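# Place the gear and two bearing rings in their holders

## Task

Take the gear and both bearing rings off the white pads and set each one into its matching holder, without disturbing the other parts already sitting in their holders, then open the grippers so nothing is still held at the end.

## Robot and tools

ROBOT. There are two six-joint arms, left_arm and right_arm, each with a parallel two-finger gripper. The fingers point along the gripper's +z axis and separate along its y axis. The reported hand point (end_effector_position, the URDF link pinch) sits between the finger pads, roughly 1 cm short of the fingertips. A wrist camera mount on each gripper takes up some space near the hand, within about 135 mm of the tcp z axis.

FRAMES. All poses in results use one scene frame. Its origin is on the table surface midway between the arms, +z is up, +x reaches out over the table, and left_arm is on the +y side. The words left and right name the arms; they are not image sides. Arm bases: left_arm at (+0.038, +0.325, 0) m with quat_wxyz (+0.998, 0, 0, +0.057); right_arm at (+0.035, -0.265, 0) m with quat_wxyz (+0.997, 0, 0, -0.075). Printed hand positions can be somewhat wrong, especially when the arm is stretched far.

THE ROW. Every command row is one flat list of 14 numbers covering both arms, even if only one moves: left_arm's 6 joint angles and its opening, then right_arm's 6 angles and opening. Joint order for each arm is: shoulder (joint2), elbow (joint3), waist (joint1), wrist pitch (joint4), wrist yaw (joint5), wrist roll (joint6). Use this order only. Joint numbers are absolute target angles in radians, in the same form as the Joint positions line. Stated ranges: shoulder 0.000 to 3.142, elbow 0.000 to 3.142, waist -2.618 to 3.054, wrist pitch -1.571 to 1.571, wrist yaw -1.571 to 1.571, wrist roll -2.094 to 2.094. True ends may differ by up to 0.036 rad; a target more than 0.036 beyond a stated end (and further out than the current angle) gets the call rejected, and a target past the real end is clipped there, sometimes reported as "joint sent to its limit". Opening runs from -1 (closed) to +1 (fully open, 0.094 m pad gap); it is absolute, not an offset. Optionally 12 more numbers in 0 to 1 may follow: per-joint stiffness scales, left's 6 then right's 6 in the joint order above; they persist until changed.

TOOLS.
execute_actions(actions): a list of actions; each action is a table of up to 15 rows, one row per 1/30 s control step, 15 steps per action; a short table repeats its last row. An empty list just returns the current state and images.
move(target, speed, blocking): target is one row of absolute angles; all joints travel on paths that finish together, so the hand traces a curve. speed (0.01 to 2 rad/s, default 0.5) caps the joint with the longest way to go. Paths take 0.5 to 10 s and ignore obstacles and the other arm. Finger openings are sent at the start. With blocking=false the call returns after 0.5 s while motion continues; then use wait or stop before sending new rows or moves.
wait(seconds): 0 to 10; the arms keep their last command; returns early if a running move ends.
stop(): brakes a running move; it needs some stopping distance. Fingers are not stopped.
zoom_image(camera, region): region is [x0, y0, x1, y1] in pixels, at most 504 by 504, origin top-left.
read_manual(section): licence texts only.
finished_scene(scene): ends the scene irreversibly; call it only once all three parts are seated and released.

MOTION LIMITS. Each step, a joint's commanded target is held within a set distance of its measured angle: waist 0.202, shoulder 0.258, elbow 0.238, wrist pitch 0.573, wrist yaw and roll 0.522 rad. If the targets would place the hand more than 70 mm from where it is, they are scaled back. Large changes therefore span several actions; the Joint targets line shows what is being driven now. To keep a joint still, resend its Joint targets value.

RESULTS. The state line gives each arm's end_effector_position (m) and end_effector_quat_wxyz. Joint positions and Joint velocities list each arm's joints in the row order plus the pad gap in m. grip_measured is the finger opening on the command scale. Step readings list joint angles at some steps; HELD marks an arm whose row was partly held back. "joint command not followed" means a clearance check altered that arm's joints. The move: line reports the ending (done, off_target, moving, held, fault), limits=held or limits=none, and each arm's joint farthest from target. Joint torques are total drive output with offsets and noise. MOTOR HOT appears from 75 °C; at 90 °C an arm halts for 10 s, and at 100 °C it goes limp and drops; both show as OVER-TEMPERATURE FAULT.

GRASPING. To hold a part, command an opening around 0.03 below grip_measured; smaller differences squeeze less. Readings can be off by about 1 mm per gripper. Thin parts get less force.

CAMERAS. cam_head_left, cam_head_right, cam_high, cam_low, cam_left_wrist, cam_right_wrist, all 504x504; the wrist ones are fisheye.

AVOID. Do not let the arms collide or press on each other. Do not knock anything off the table. Move gently near contact: faster moves and targets far past a surface hit and press harder. Parts may be tugged briefly while held, so grip firmly, and avoid drops and slams.

Each tool is called after "Request:" as name(argument=value, ...) on one line, values as JSON.

## Session

Request:
execute_actions(actions=[])

Scene clock: 0.00 s.
left_arm: end_effector_position=(+0.6090, +0.5409, +0.1921) grip_measured=+1.000 end_effector_quat_wxyz=(+0.660, -0.403, +0.616, +0.152) | right_arm: end_effector_position=(+0.1332, -0.5344, +0.1890) grip_measured=+1.000 end_effector_quat_wxyz=(+0.150, +0.457, +0.632, -0.608)
Joint names: [shoulder, elbow, waist, wrist pitch, wrist yaw, wrist roll]
Joint positions: left_arm=[ 2.16   1.406  0.075  0.652 -0.614 -0.412  0.094] | right_arm=[ 1.138  0.578 -0.44  -0.264  1.273  0.098  0.094]
Joint velocities: left_arm=[-0.002  0.002 -0.012 -0.11  -0.066  0.037  0.   ] | right_arm=[-0.007 -0.032 -0.002 -0.022 -0.037 -0.037  0.   ]
Joint torques (N m, as the arm reports them, + toward a larger angle): no reading
Joint targets: left_arm=[2.146 1.416 0.075 0.654 -0.616 -0.408] | right_arm=[1.130 0.591 -0.440 -0.259 1.286 0.102]
Joint stiffness scale: left_arm=[1. 1. 1. 1. 1. 1.] | right_arm=[1. 1. 1. 1. 1. 1.]

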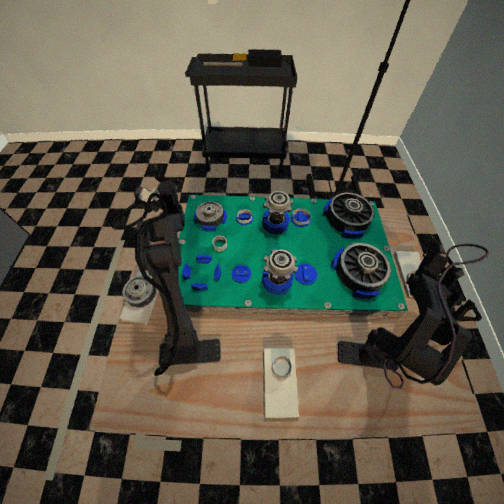

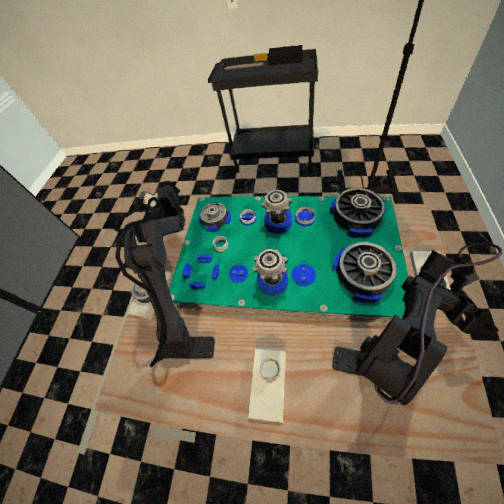

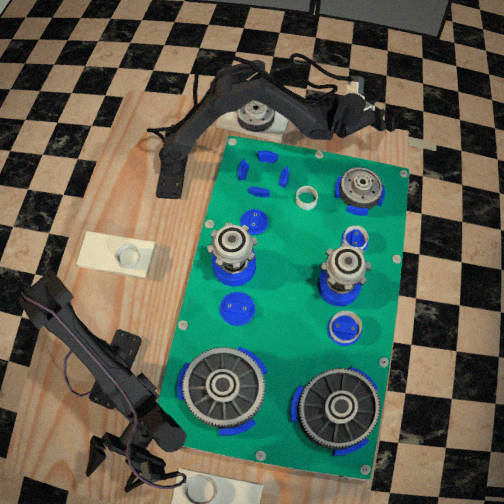

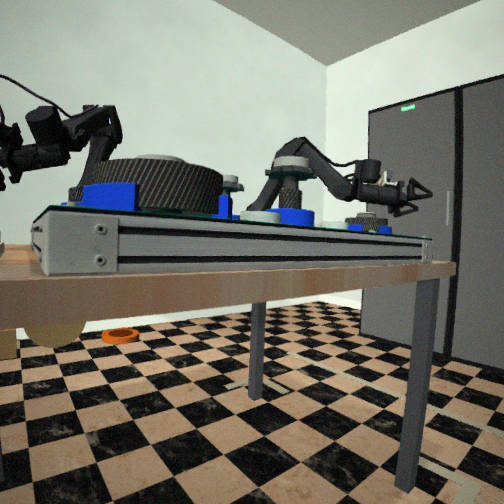

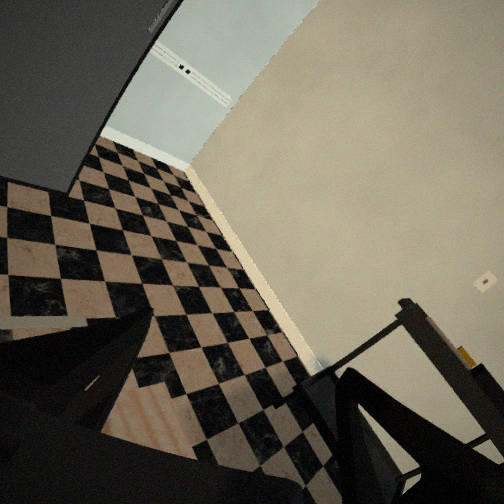

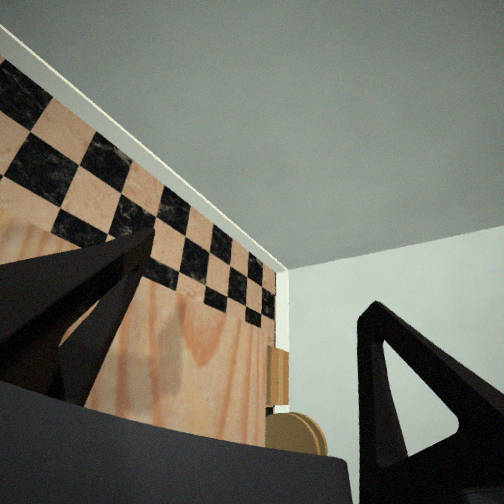

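Request:
zoom_image(camera="cam_high", region=[140, 60, 420, 340])

Request:
zoom_image(camera="cam_high", region=[40, 200, 340, 504])

Request:
zoom_image(camera="cam_head_left", region=[100, 170, 340, 410])

Region (140, 60, 420, 340) of cam_high's 504x504 image, scaled by 1.800, with more detail than that image has.

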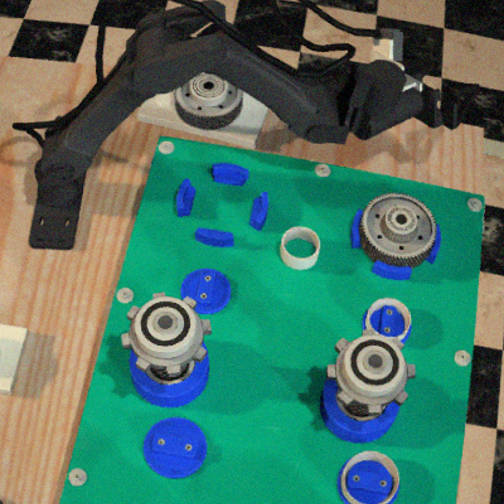

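Region (40, 200, 340, 504) of cam_high's 504x504 image, scaled by 1.658, with more detail than that image has; it fills the left 497 columns of this view, and the rest is white.

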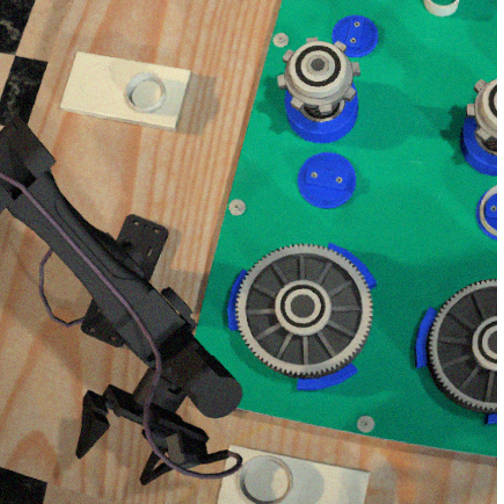

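Region (100, 170, 340, 410) of cam_head_left's 504x504 image, scaled by 2.100, with more detail than that image has.

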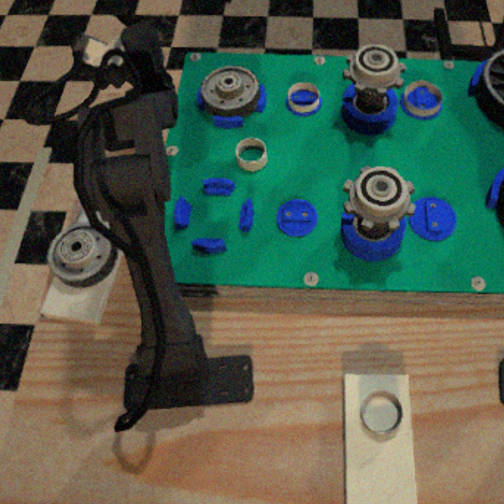

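Request:
move(target=[1.2986,1.1607,0.64,-1.433,0,0,1, 1.4884,1.3154,-0.45,-1.398,0,0,1], speed=1.0)

Scene clock: 7.10 s.
left_arm: end_effector_position=(+0.1883, +0.4672, +0.1499) grip_measured=+1.000 end_effector_quat_wxyz=(+0.001, -0.368, +0.930, +0.004) | right_arm: end_effector_position=(+0.2387, -0.4027, +0.1446) grip_measured=+1.000 end_effector_quat_wxyz=(-0.005, +0.294, +0.956, -0.005)
Joint names: [shoulder, elbow, waist, wrist pitch, wrist yaw, wrist roll]
Joint positions: left_arm=[ 1.32   1.175  0.631 -1.421 -0.007 -0.008  0.094] | right_arm=[ 1.481  1.286 -0.44  -1.384  0.013  0.006  0.094]
Joint velocities: left_arm=[-0.022  0.007 -0.002 -0.007 -0.051 -0.051  0.   ] | right_arm=[ 0.002  0.012  0.002 -0.037  0.022  0.066  0.   ]
Joint torques (N m, as the arm reports them, + toward a larger angle): left_arm=[-4.94  5.21  0.81  0.21  0.02  0.03] | right_arm=[-4.38  6.98 -0.84 -0.05 -0.14 -0.09]
Joint targets: left_arm=[1.299 1.161 0.640 -1.433 0.000 0.000] | right_arm=[1.489 1.316 -0.450 -1.398 0.000 0.000]
Joint stiffness scale: left_arm=[1. 1. 1. 1. 1. 1.] | right_arm=[1. 1. 1. 1. 1. 1.]
move: off_target (left_arm, right_arm); limits=none; left_arm: farthest joint: the shoulder, 0.021 radians from its target (0.861 radians at the start); right_arm: farthest joint: the elbow, 0.029 radians from its target (0.737 radians at the start)

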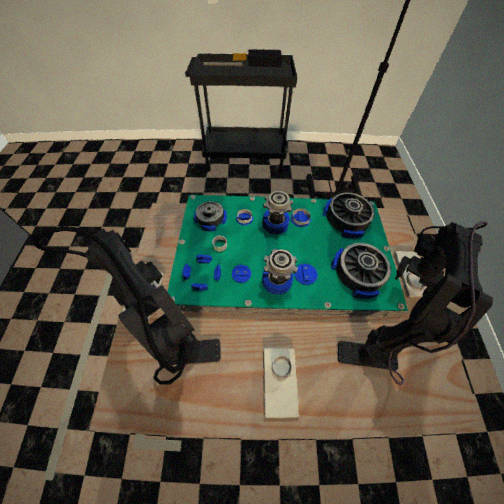

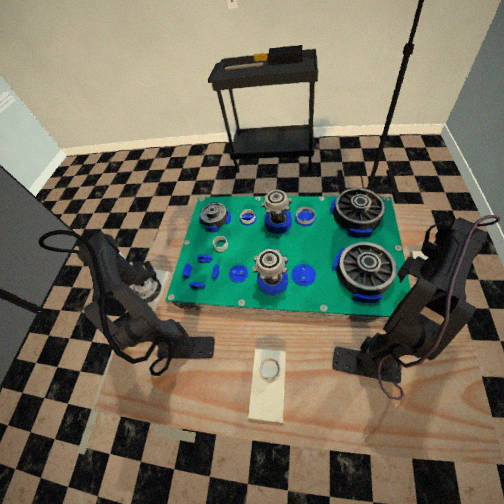

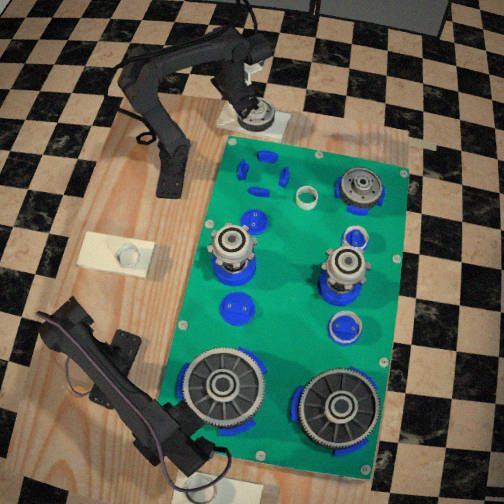

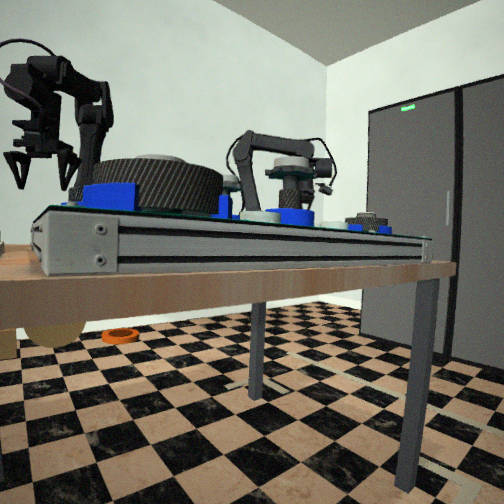

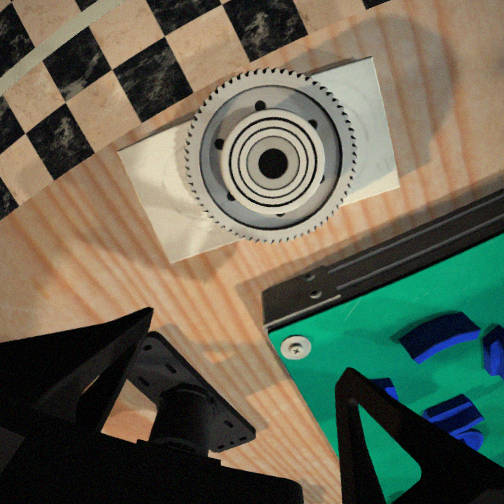

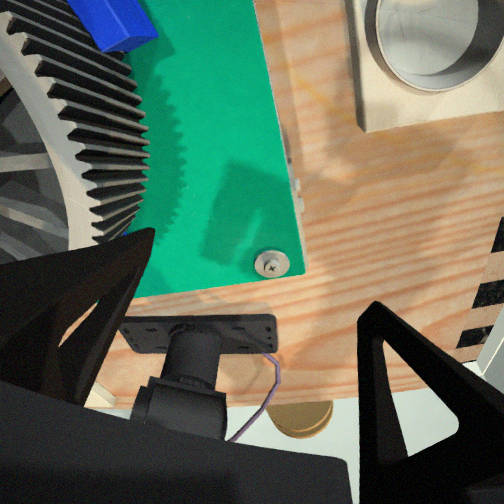

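Request:
zoom_image(camera="cam_low", region=[200, 130, 440, 290])

Request:
zoom_image(camera="cam_head_left", region=[160, 185, 330, 315])

Region (200, 130, 440, 290) of cam_low's 504x504 image, scaled by 2.100, with more detail than that image has.

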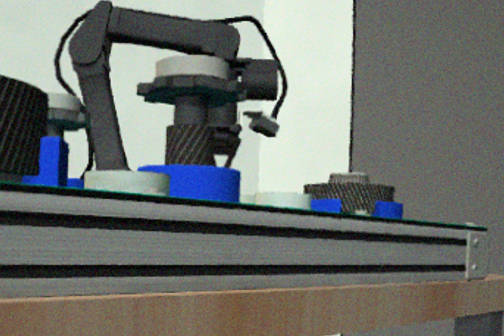

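Region (160, 185, 330, 315) of cam_head_left's 504x504 image, scaled by 2.965, with more detail than that image has; it fills the top 385 rows of this view, and the rest is white.

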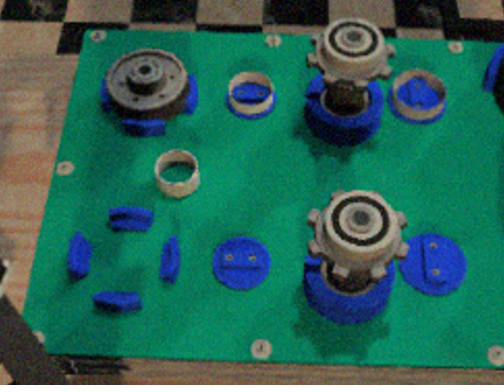

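Request:
move(target=[1.318,0.975,0.64,-1.22,0,0,1, 1.68,1.53,-0.62,-1.41,0,0,1], speed=0.5)

Scene clock: 11.73 s.
left_arm: end_effector_position=(+0.1877, +0.4664, +0.1025) grip_measured=+1.000 end_effector_quat_wxyz=(-0.001, -0.368, +0.930, +0.003) | right_arm: end_effector_position=(+0.2497, -0.4727, +0.1483) grip_measured=+1.000 end_effector_quat_wxyz=(-0.003, +0.376, +0.926, -0.005)
Joint names: [shoulder, elbow, waist, wrist pitch, wrist yaw, wrist roll]
Joint positions: left_arm=[ 1.32   0.986  0.631 -1.237 -0.006 -0.008  0.094] | right_arm=[ 1.678  1.5   -0.616 -1.395  0.011  0.005  0.094]
Joint velocities: left_arm=[-0.027 -0.012  0.007  0.007  0.051 -0.095  0.   ] | right_arm=[-0.007  0.012  0.002  0.066 -0.051 -0.081  0.   ]
Joint torques (N m, as the arm reports them, + toward a larger angle): left_arm=[-3.58  5.54  0.86  0.55  0.03  0.05] | right_arm=[-6.68  7.03 -0.31 -0.03 -0.13 -0.08]
Joint targets: left_arm=[1.318 0.975 0.640 -1.220 0.000 -0.000] | right_arm=[1.680 1.530 -0.620 -1.410 -0.000 -0.000]
Joint stiffness scale: left_arm=[1. 1. 1. 1. 1. 1.] | right_arm=[1. 1. 1. 1. 1. 1.]
move: off_target (right_arm); limits=none; left_arm: farthest joint: the wrist pitch, 0.017 radians from its target (0.202 radians at the start); right_arm: farthest joint: the elbow, 0.030 radians from its target (0.244 radians at the start)

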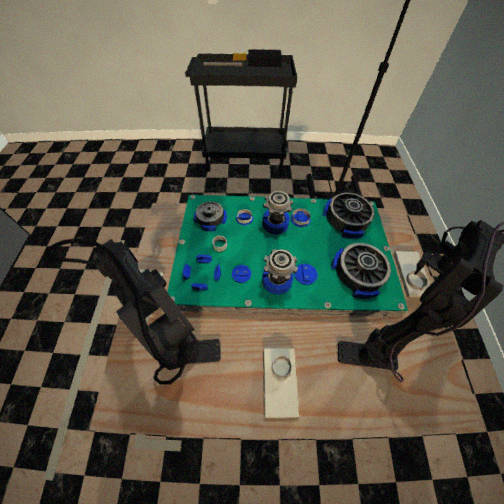

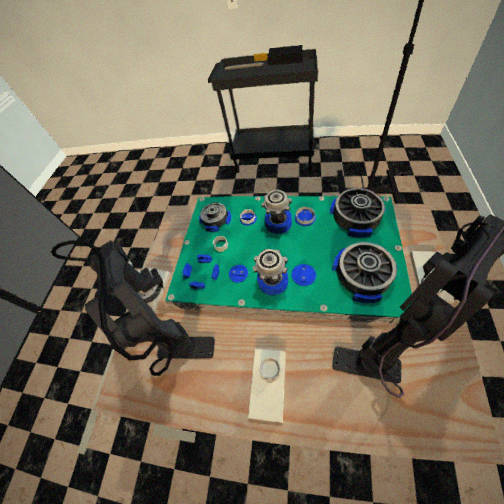

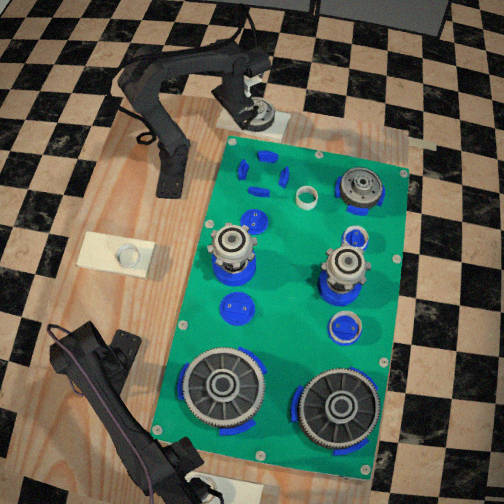

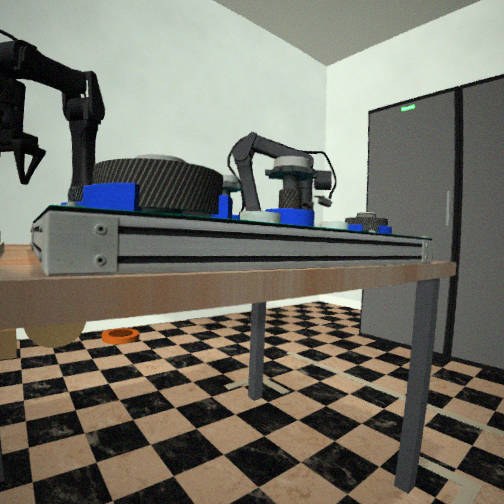

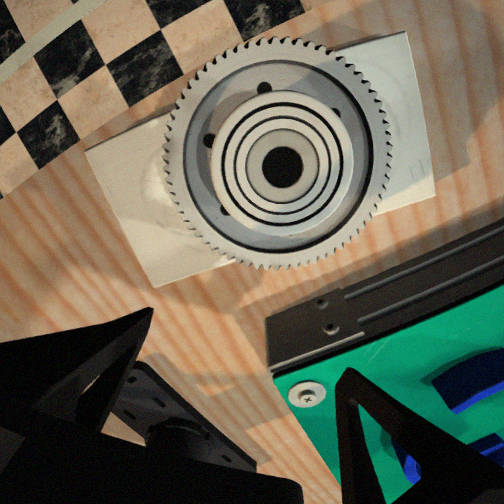

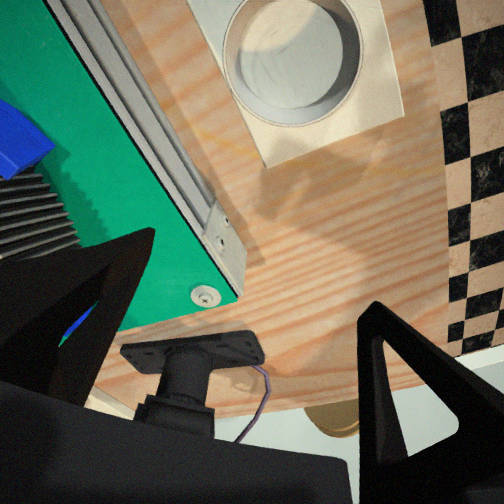

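Request:
move(target=[1.619,1.305,0.705,-1.23,0,0,1, 1.675,1.335,-0.62,-1.225,0,0,1], speed=0.5)

Scene clock: 15.50 s.
left_arm: end_effector_position=(+0.2296, +0.5302, +0.1074) grip_measured=+1.000 end_effector_quat_wxyz=(-0.005, -0.398, +0.917, +0.001) | right_arm: end_effector_position=(+0.2473, -0.4703, +0.1075) grip_measured=+1.000 end_effector_quat_wxyz=(-0.008, +0.376, +0.926, -0.003)
Joint names: [shoulder, elbow, waist, wrist pitch, wrist yaw, wrist roll]
Joint positions: left_arm=[ 1.615  1.269  0.697 -1.234 -0.006 -0.007  0.094] | right_arm=[ 1.678  1.338 -0.616 -1.244  0.011  0.005  0.094]
Joint velocities: left_arm=[ 0.002  0.002  0.002  0.007 -0.051  0.081  0.   ] | right_arm=[-0.017 -0.017 -0.002 -0.022 -0.022 -0.037  0.   ]
Joint torques (N m, as the arm reports them, + toward a larger angle): left_arm=[-5.4   9.65  0.66  0.38  0.02  0.05] | right_arm=[-7.14  4.79 -0.31  0.27 -0.13 -0.08]
Joint targets: left_arm=[1.619 1.305 0.705 -1.230 0.000 0.000] | right_arm=[1.675 1.335 -0.620 -1.225 -0.000 -0.000]
Joint stiffness scale: left_arm=[1. 1. 1. 1. 1. 1.] | right_arm=[1. 1. 1. 1. 1. 1.]
move: off_target (left_arm); limits=none; left_arm: farthest joint: the elbow, 0.036 radians from its target (0.319 radians at the start); right_arm: farthest joint: the wrist pitch, 0.019 radians from its target (0.170 radians at the start)

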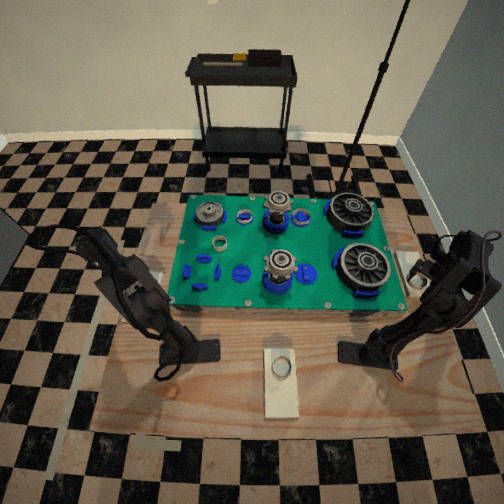

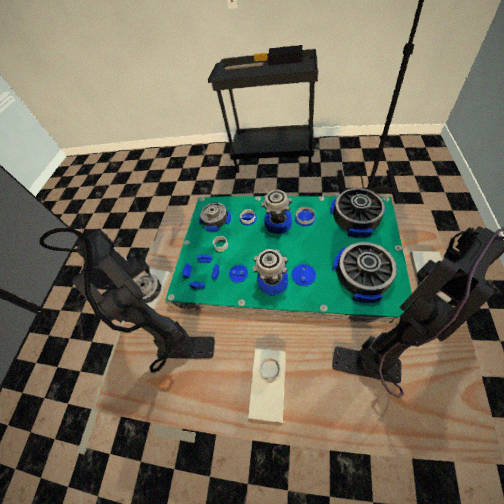

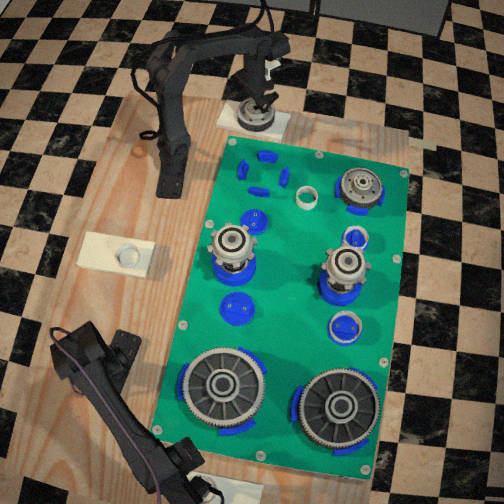

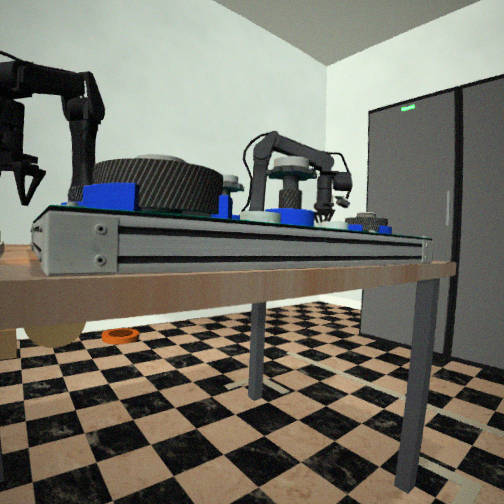

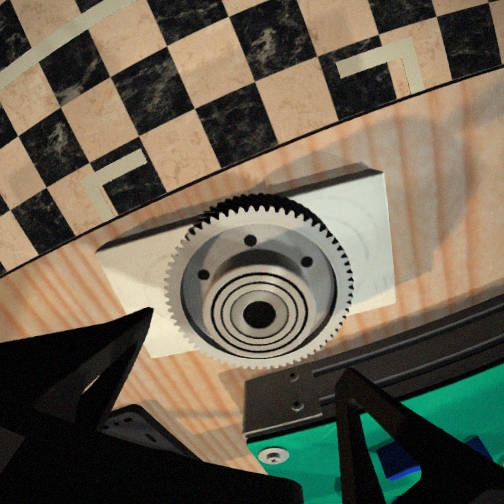

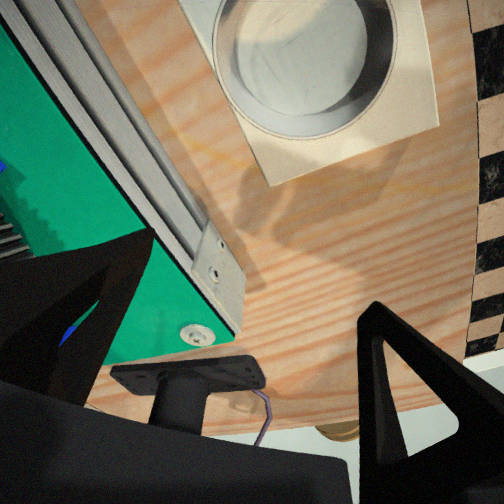

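Request:
zoom_image(camera="cam_right_wrist", region=[80, 300, 300, 460])

Request:
move(target=[1.643,1.12,0.676,-1.042,0,0,0.7, 1.675,1.335,-0.62,-1.225,0,0,1], speed=0.3)

Region (80, 300, 300, 460) of cam_right_wrist's 504x504 image, scaled by 2.291, with more detail than that image has; it fills the top 367 rows of this view, and the rest is white.

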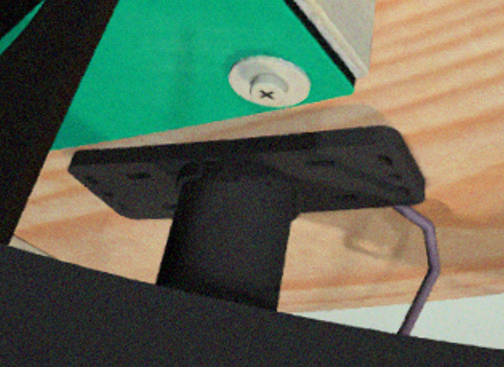

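Scene clock: 18.67 s.
left_arm: end_effector_position=(+0.2336, +0.5295, +0.0672) grip_measured=+0.702 end_effector_quat_wxyz=(+0.002, -0.393, +0.920, +0.004) | right_arm: end_effector_position=(+0.2475, -0.4705, +0.1075) grip_measured=+1.000 end_effector_quat_wxyz=(-0.008, +0.376, +0.926, -0.003)
Joint names: [shoulder, elbow, waist, wrist pitch, wrist yaw, wrist roll]
Joint positions: left_arm=[ 1.639  1.133  0.685 -1.058 -0.006 -0.007  0.08 ] | right_arm=[ 1.678  1.338 -0.616 -1.243  0.011  0.005  0.094]
Joint velocities: left_arm=[ 0.007 -0.002  0.002 -0.022 -0.051 -0.037 -0.001] | right_arm=[-0.007 -0.012 -0.002 -0.022 -0.022  0.007  0.   ]
Joint torques (N m, as the arm reports them, + toward a larger angle): left_arm=[-5.53  5.24 -0.67  0.56  0.01  0.04] | right_arm=[-7.15  4.78 -0.33  0.25 -0.14 -0.08]
Joint targets: left_arm=[1.643 1.120 0.676 -1.042 -0.000 -0.000] | right_arm=[1.675 1.335 -0.620 -1.225 0.000 -0.000]
Joint stiffness scale: left_arm=[1. 1. 1. 1. 1. 1.] | right_arm=[1. 1. 1. 1. 1. 1.]
move: done; limits=none; left_arm: farthest joint: the wrist pitch, 0.016 radians from its target (0.192 radians at the start); right_arm: farthest joint: the wrist pitch, 0.018 radians from its target (0.018 radians at the start)

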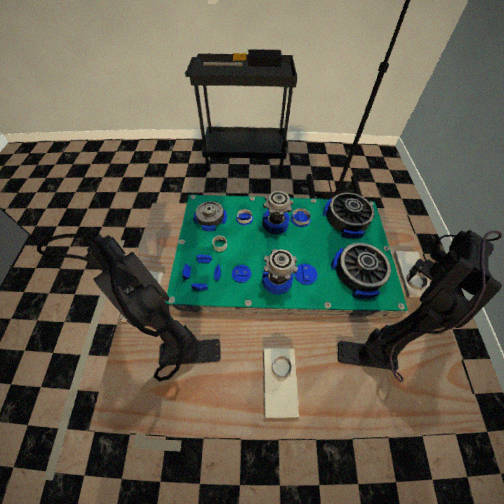

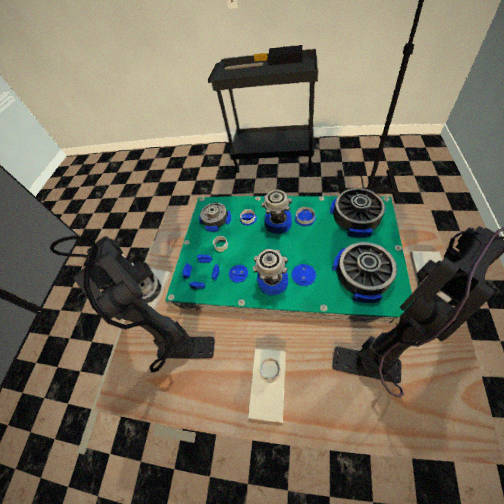

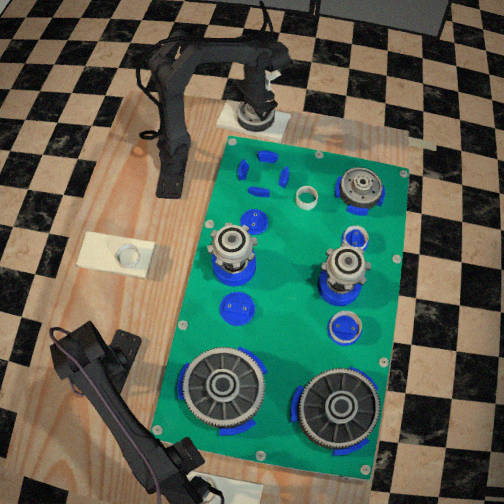

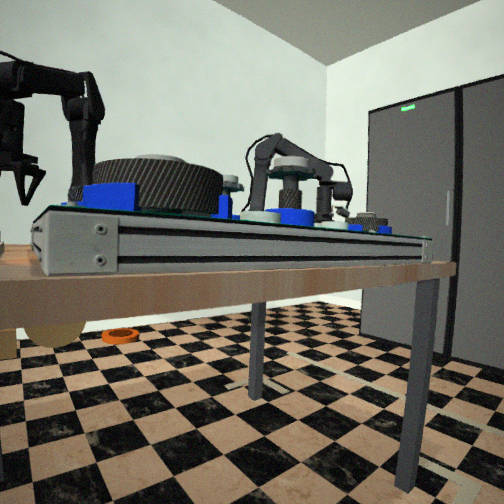

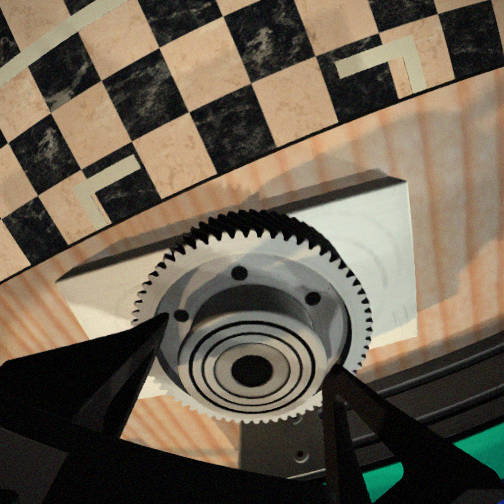

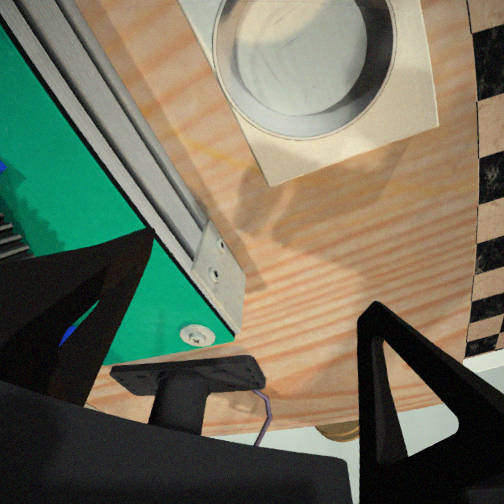

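Request:
execute_actions(actions=[[[1.646,1.103,0.676,-1.022,0,0,0.7, 1.675,1.335,-0.62,-1.225,0,0,1]],[[1.646,1.103,0.676,-1.022,0,0,0.5, 1.675,1.335,-0.62,-1.225,0,0,1]],[[1.646,1.103,0.676,-1.022,0,0,0.3, 1.675,1.335,-0.62,-1.225,0,0,1]]])

Scene clock: 20.77 s.
left_arm: end_effector_position=(+0.2337, +0.5301, +0.0637) grip_measured=+0.302 end_effector_quat_wxyz=(+0.004, -0.393, +0.920, +0.006) | right_arm: end_effector_position=(+0.2475, -0.4705, +0.1075) grip_measured=+1.000 end_effector_quat_wxyz=(-0.008, +0.376, +0.926, -0.003)
Joint names: [shoulder, elbow, waist, wrist pitch, wrist yaw, wrist roll]
Joint positions: left_arm=[ 1.639  1.118  0.685 -1.038 -0.008 -0.007  0.061] | right_arm=[ 1.678  1.338 -0.616 -1.243  0.011  0.005  0.094]
Joint velocities: left_arm=[-0.017  0.007 -0.027  0.081 -0.037 -0.007 -0.   ] | right_arm=[-0.002 -0.002 -0.002 -0.051  0.037 -0.007  0.   ]
Joint torques (N m, as the arm reports them, + toward a larger angle): left_arm=[-5.31  5.   -0.67  0.58  0.03  0.04] | right_arm=[-7.1   4.84 -0.31  0.26 -0.13 -0.08]
Joint targets: left_arm=[1.646 1.103 0.676 -1.022 0.000 -0.000] | right_arm=[1.675 1.335 -0.620 -1.225 0.000 -0.000]
Joint stiffness scale: left_arm=[1. 1. 1. 1. 1. 1.] | right_arm=[1. 1. 1. 1. 1. 1.]
Step readings (joint positions; steps 1 to 15: 1st action; 16 to 30: 2nd action; 31 to 45: 3rd action):
0: left_arm=[1.639 1.133 0.685 -1.058 -0.006 -0.007] | right_arm=[1.678 1.338 -0.616 -1.243 0.011 0.005]
1: left_arm=[1.639 1.131 0.685 -1.055 -0.006 -0.007] | right_arm=[1.678 1.338 -0.616 -1.243 0.011 0.005]
2: left_arm=[1.639 1.127 0.685 -1.050 -0.006 -0.007] | right_arm=[1.678 1.338 -0.616 -1.243 0.011 0.005]
4: left_arm=[1.639 1.121 0.685 -1.045 -0.006 -0.007] | right_arm=[1.678 1.338 -0.616 -1.243 0.011 0.005]
8: left_arm=[1.639 1.119 0.685 -1.041 -0.007 -0.007] | right_arm=[1.678 1.338 -0.616 -1.243 0.011 0.005]
15: left_arm=[1.639 1.119 0.685 -1.039 -0.007 -0.007] | right_arm=[1.678 1.338 -0.616 -1.243 0.011 0.005]
16: left_arm=[1.639 1.119 0.685 -1.039 -0.007 -0.007] | right_arm=[1.678 1.338 -0.616 -1.243 0.011 0.005]
17: left_arm=[1.639 1.118 0.685 -1.039 -0.007 -0.007] | right_arm=[1.678 1.338 -0.616 -1.243 0.011 0.005]
19: left_arm=[1.639 1.118 0.685 -1.039 -0.007 -0.007] | right_arm=[1.678 1.338 -0.616 -1.243 0.011 0.005]
23: left_arm=[1.639 1.118 0.685 -1.039 -0.007 -0.007] | right_arm=[1.678 1.338 -0.616 -1.243 0.011 0.005]
30: left_arm=[1.639 1.118 0.685 -1.038 -0.007 -0.007] | right_arm=[1.678 1.338 -0.616 -1.243 0.011 0.005]
31: left_arm=[1.639 1.118 0.685 -1.038 -0.007 -0.007] | right_arm=[1.678 1.338 -0.616 -1.243 0.011 0.005]
32: left_arm=[1.639 1.118 0.685 -1.038 -0.007 -0.007] | right_arm=[1.678 1.338 -0.616 -1.243 0.011 0.005]
34: left_arm=[1.639 1.118 0.685 -1.038 -0.007 -0.007] | right_arm=[1.678 1.338 -0.616 -1.243 0.011 0.005]
38: left_arm=[1.639 1.118 0.685 -1.038 -0.008 -0.007] | right_arm=[1.678 1.338 -0.616 -1.243 0.011 0.005]
45: Joint positions above

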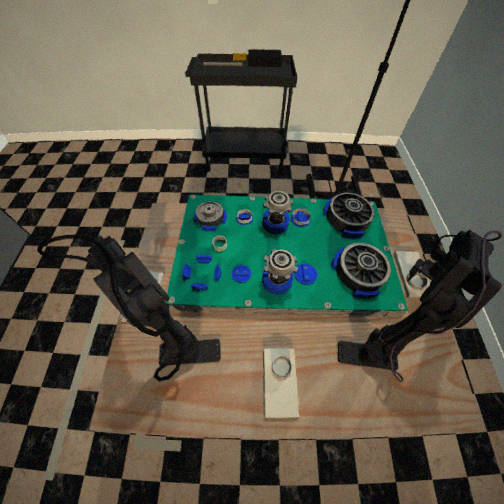

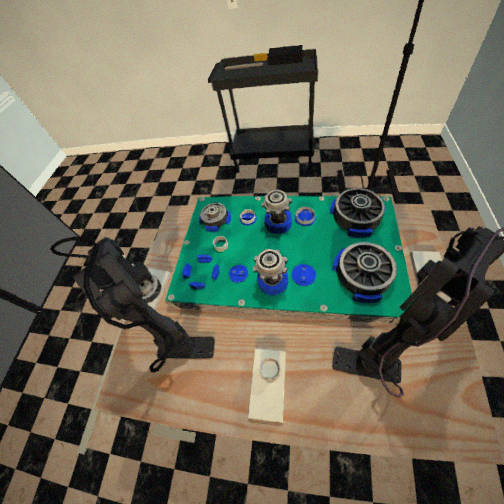

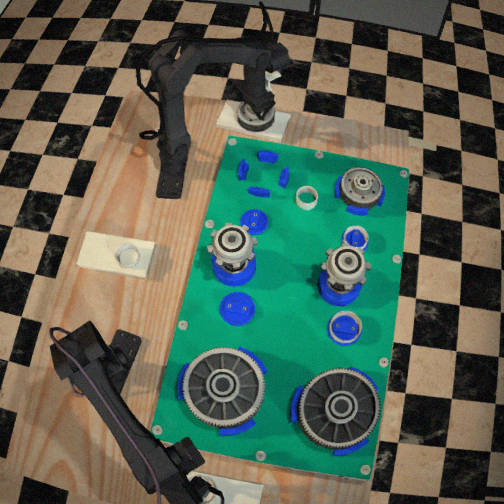

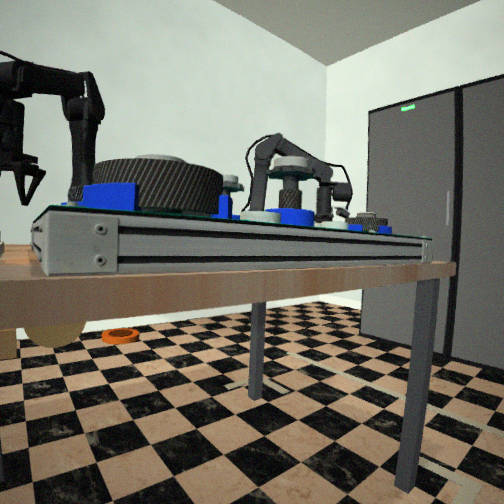

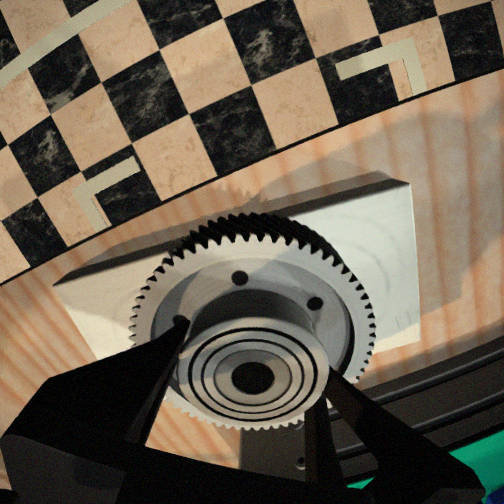

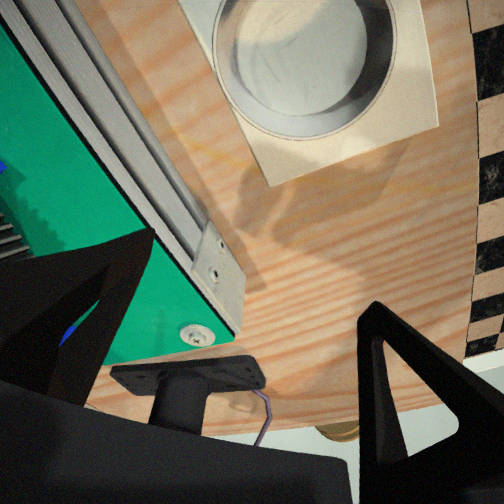

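Request:
execute_actions(actions=[[[1.646,1.103,0.676,-1.022,0,0,0.15, 1.675,1.335,-0.62,-1.225,0,0,1]]])

Scene clock: 23.27 s.
left_arm: end_effector_position=(+0.2338, +0.5301, +0.0633) grip_measured=+0.231 end_effector_quat_wxyz=(+0.004, -0.392, +0.920, +0.006) | right_arm: end_effector_position=(+0.2475, -0.4705, +0.1075) grip_measured=+1.000 end_effector_quat_wxyz=(-0.008, +0.376, +0.926, -0.003)
Joint names: [shoulder, elbow, waist, wrist pitch, wrist yaw, wrist roll]
Joint positions: left_arm=[ 1.64   1.117  0.685 -1.037 -0.008 -0.007  0.058] | right_arm=[ 1.678  1.338 -0.616 -1.243  0.011  0.005  0.094]
Joint velocities: left_arm=[-0.002 -0.007 -0.017 -0.007 -0.007  0.007 -0.001] | right_arm=[-0.002 -0.012 -0.002 -0.051  0.007  0.007  0.   ]
Joint torques (N m, as the arm reports them, + toward a larger angle): left_arm=[-5.37  5.05 -0.69  0.56  0.04  0.06] | right_arm=[-7.11  4.8  -0.33  0.26 -0.14 -0.08]
Joint targets: left_arm=[1.646 1.103 0.676 -1.022 0.000 -0.000] | right_arm=[1.675 1.335 -0.620 -1.225 0.000 -0.000]
Joint stiffness scale: left_arm=[1. 1. 1. 1. 1. 1.] | right_arm=[1. 1. 1. 1. 1. 1.]
Step readings (joint positions):
0: left_arm=[1.639 1.118 0.685 -1.038 -0.008 -0.007] | right_arm=[1.678 1.338 -0.616 -1.243 0.011 0.005]
1: left_arm=[1.639 1.118 0.685 -1.037 -0.007 -0.007] | right_arm=[1.678 1.338 -0.616 -1.243 0.011 0.005]
2: left_arm=[1.640 1.117 0.685 -1.037 -0.008 -0.007] | right_arm=[1.678 1.338 -0.616 -1.243 0.011 0.005]
4: left_arm=[1.640 1.117 0.685 -1.037 -0.008 -0.007] | right_arm=[1.678 1.338 -0.616 -1.243 0.011 0.005]
8: left_arm=[1.640 1.117 0.685 -1.037 -0.008 -0.007] | right_arm=[1.678 1.338 -0.616 -1.243 0.011 0.005]
15: Joint positions above

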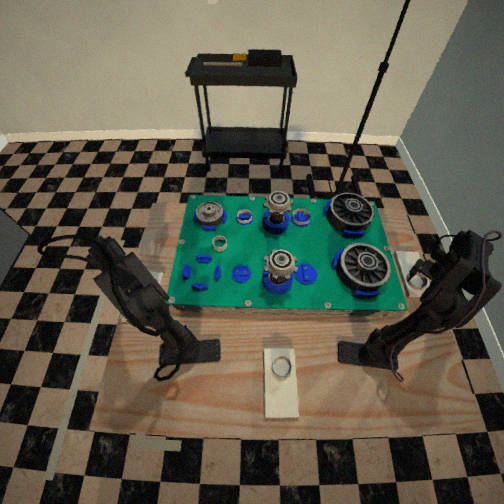

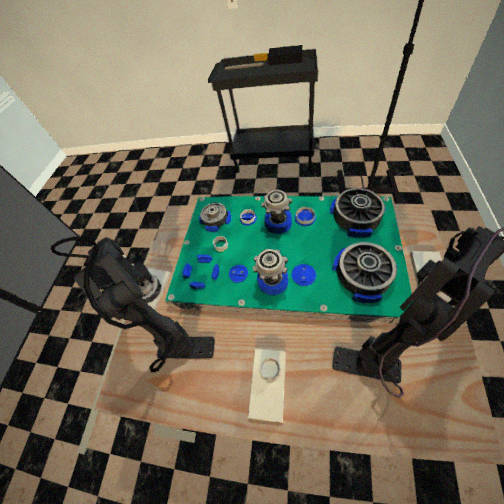

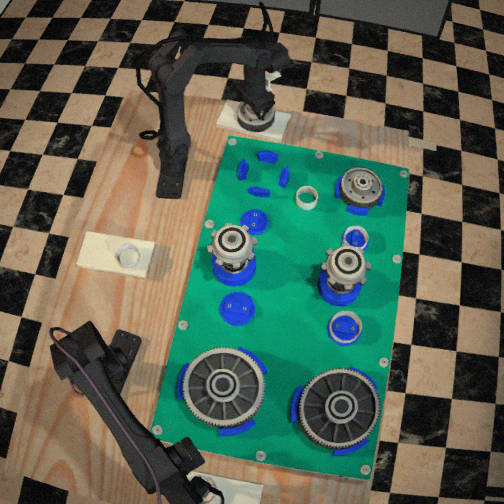

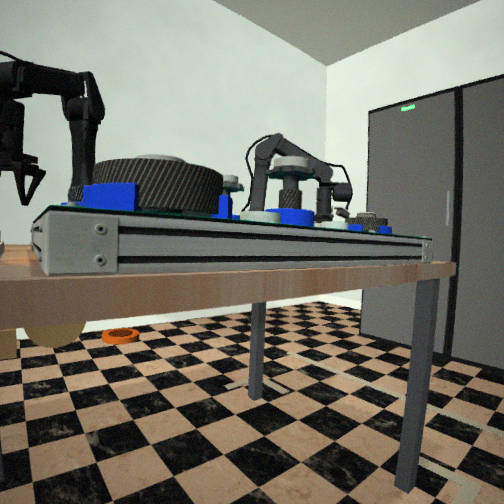

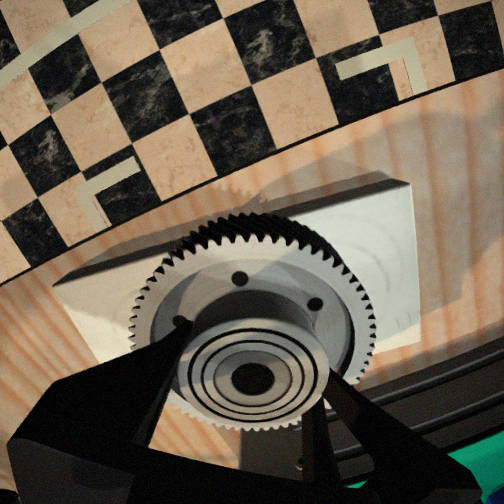

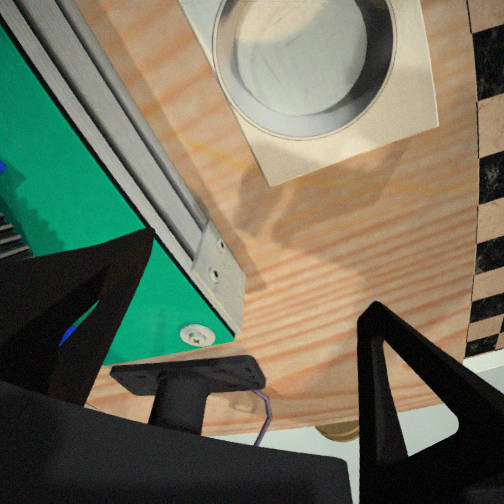

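Request:
move(target=[1.603,1.52,0.676,-1.445,0,0,0.17, 1.96,1.73,-0.56,-1.325,0,0.85,1], speed=0.5)

Scene clock: 26.73 s.
left_arm: end_effector_position=(+0.2329, +0.5296, +0.1339) grip_measured=+0.231 end_effector_quat_wxyz=(-0.034, -0.392, +0.919, -0.009) | right_arm: end_effector_position=(+0.3148, -0.5100, +0.1098) grip_measured=+1.000 end_effector_quat_wxyz=(+0.001, +0.704, +0.710, -0.004)
Joint names: [shoulder, elbow, waist, wrist pitch, wrist yaw, wrist roll]
Joint positions: left_arm=[ 1.675  1.437  0.685 -1.403 -0.009 -0.007  0.058] | right_arm=[ 1.959  1.7   -0.569 -1.31   0.007  0.844  0.094]
Joint velocities: left_arm=[-0.007 -0.017  0.007 -0.007  0.051  0.007  0.001] | right_arm=[-0.017  0.007 -0.002 -0.022 -0.007  0.037  0.   ]
Joint torques (N m, as the arm reports them, + toward a larger angle): left_arm=[-11.46  13.8   -0.69  -0.32   0.04   0.06] | right_arm=[-9.3   7.09  0.78 -0.03 -0.1   0.01]
Joint targets: left_arm=[1.603 1.520 0.676 -1.445 -0.000 -0.000] | right_arm=[1.960 1.730 -0.560 -1.325 0.000 0.850]
Joint stiffness scale: left_arm=[1. 1. 1. 1. 1. 1.] | right_arm=[1. 1. 1. 1. 1. 1.]
move: off_target (left_arm, right_arm); limits=none; left_arm: farthest joint: the elbow, 0.083 radians from its target (0.403 radians at the start); right_arm: farthest joint: the elbow, 0.030 radians from its target (0.392 radians at the start)

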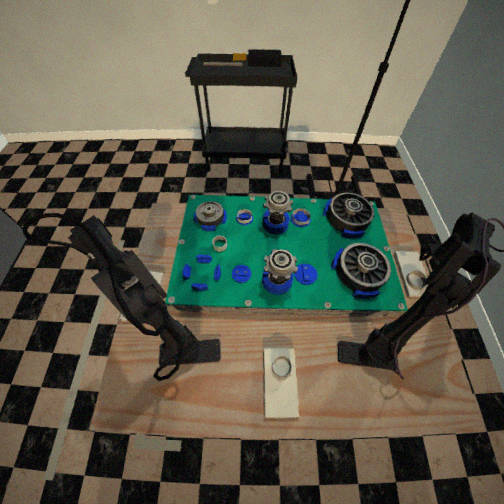

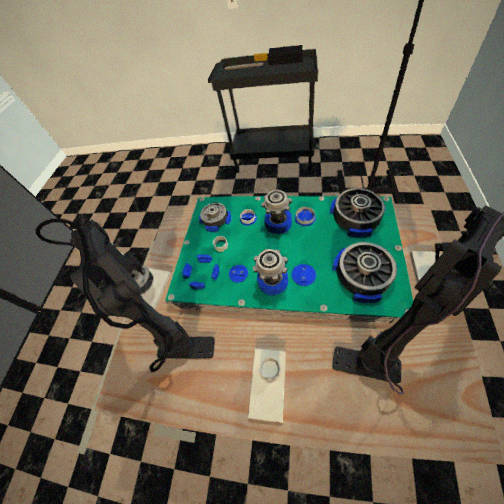

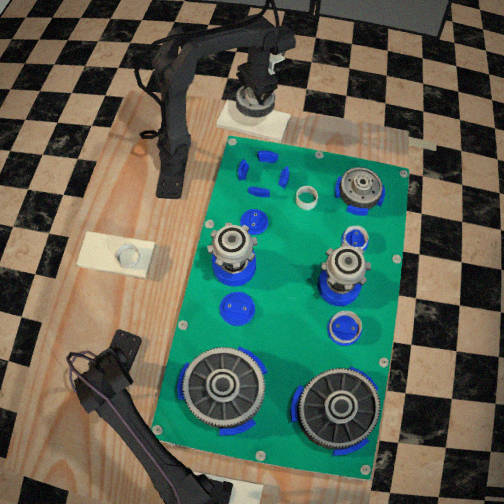

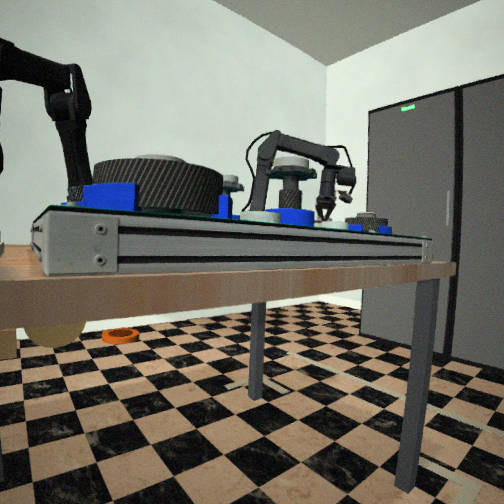

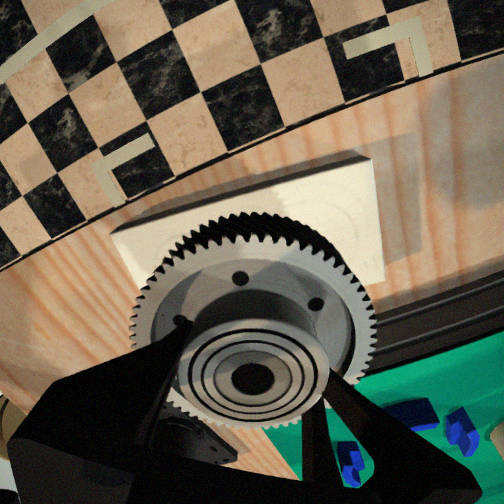

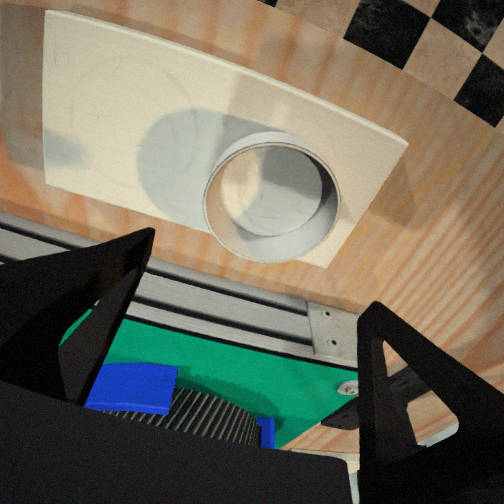

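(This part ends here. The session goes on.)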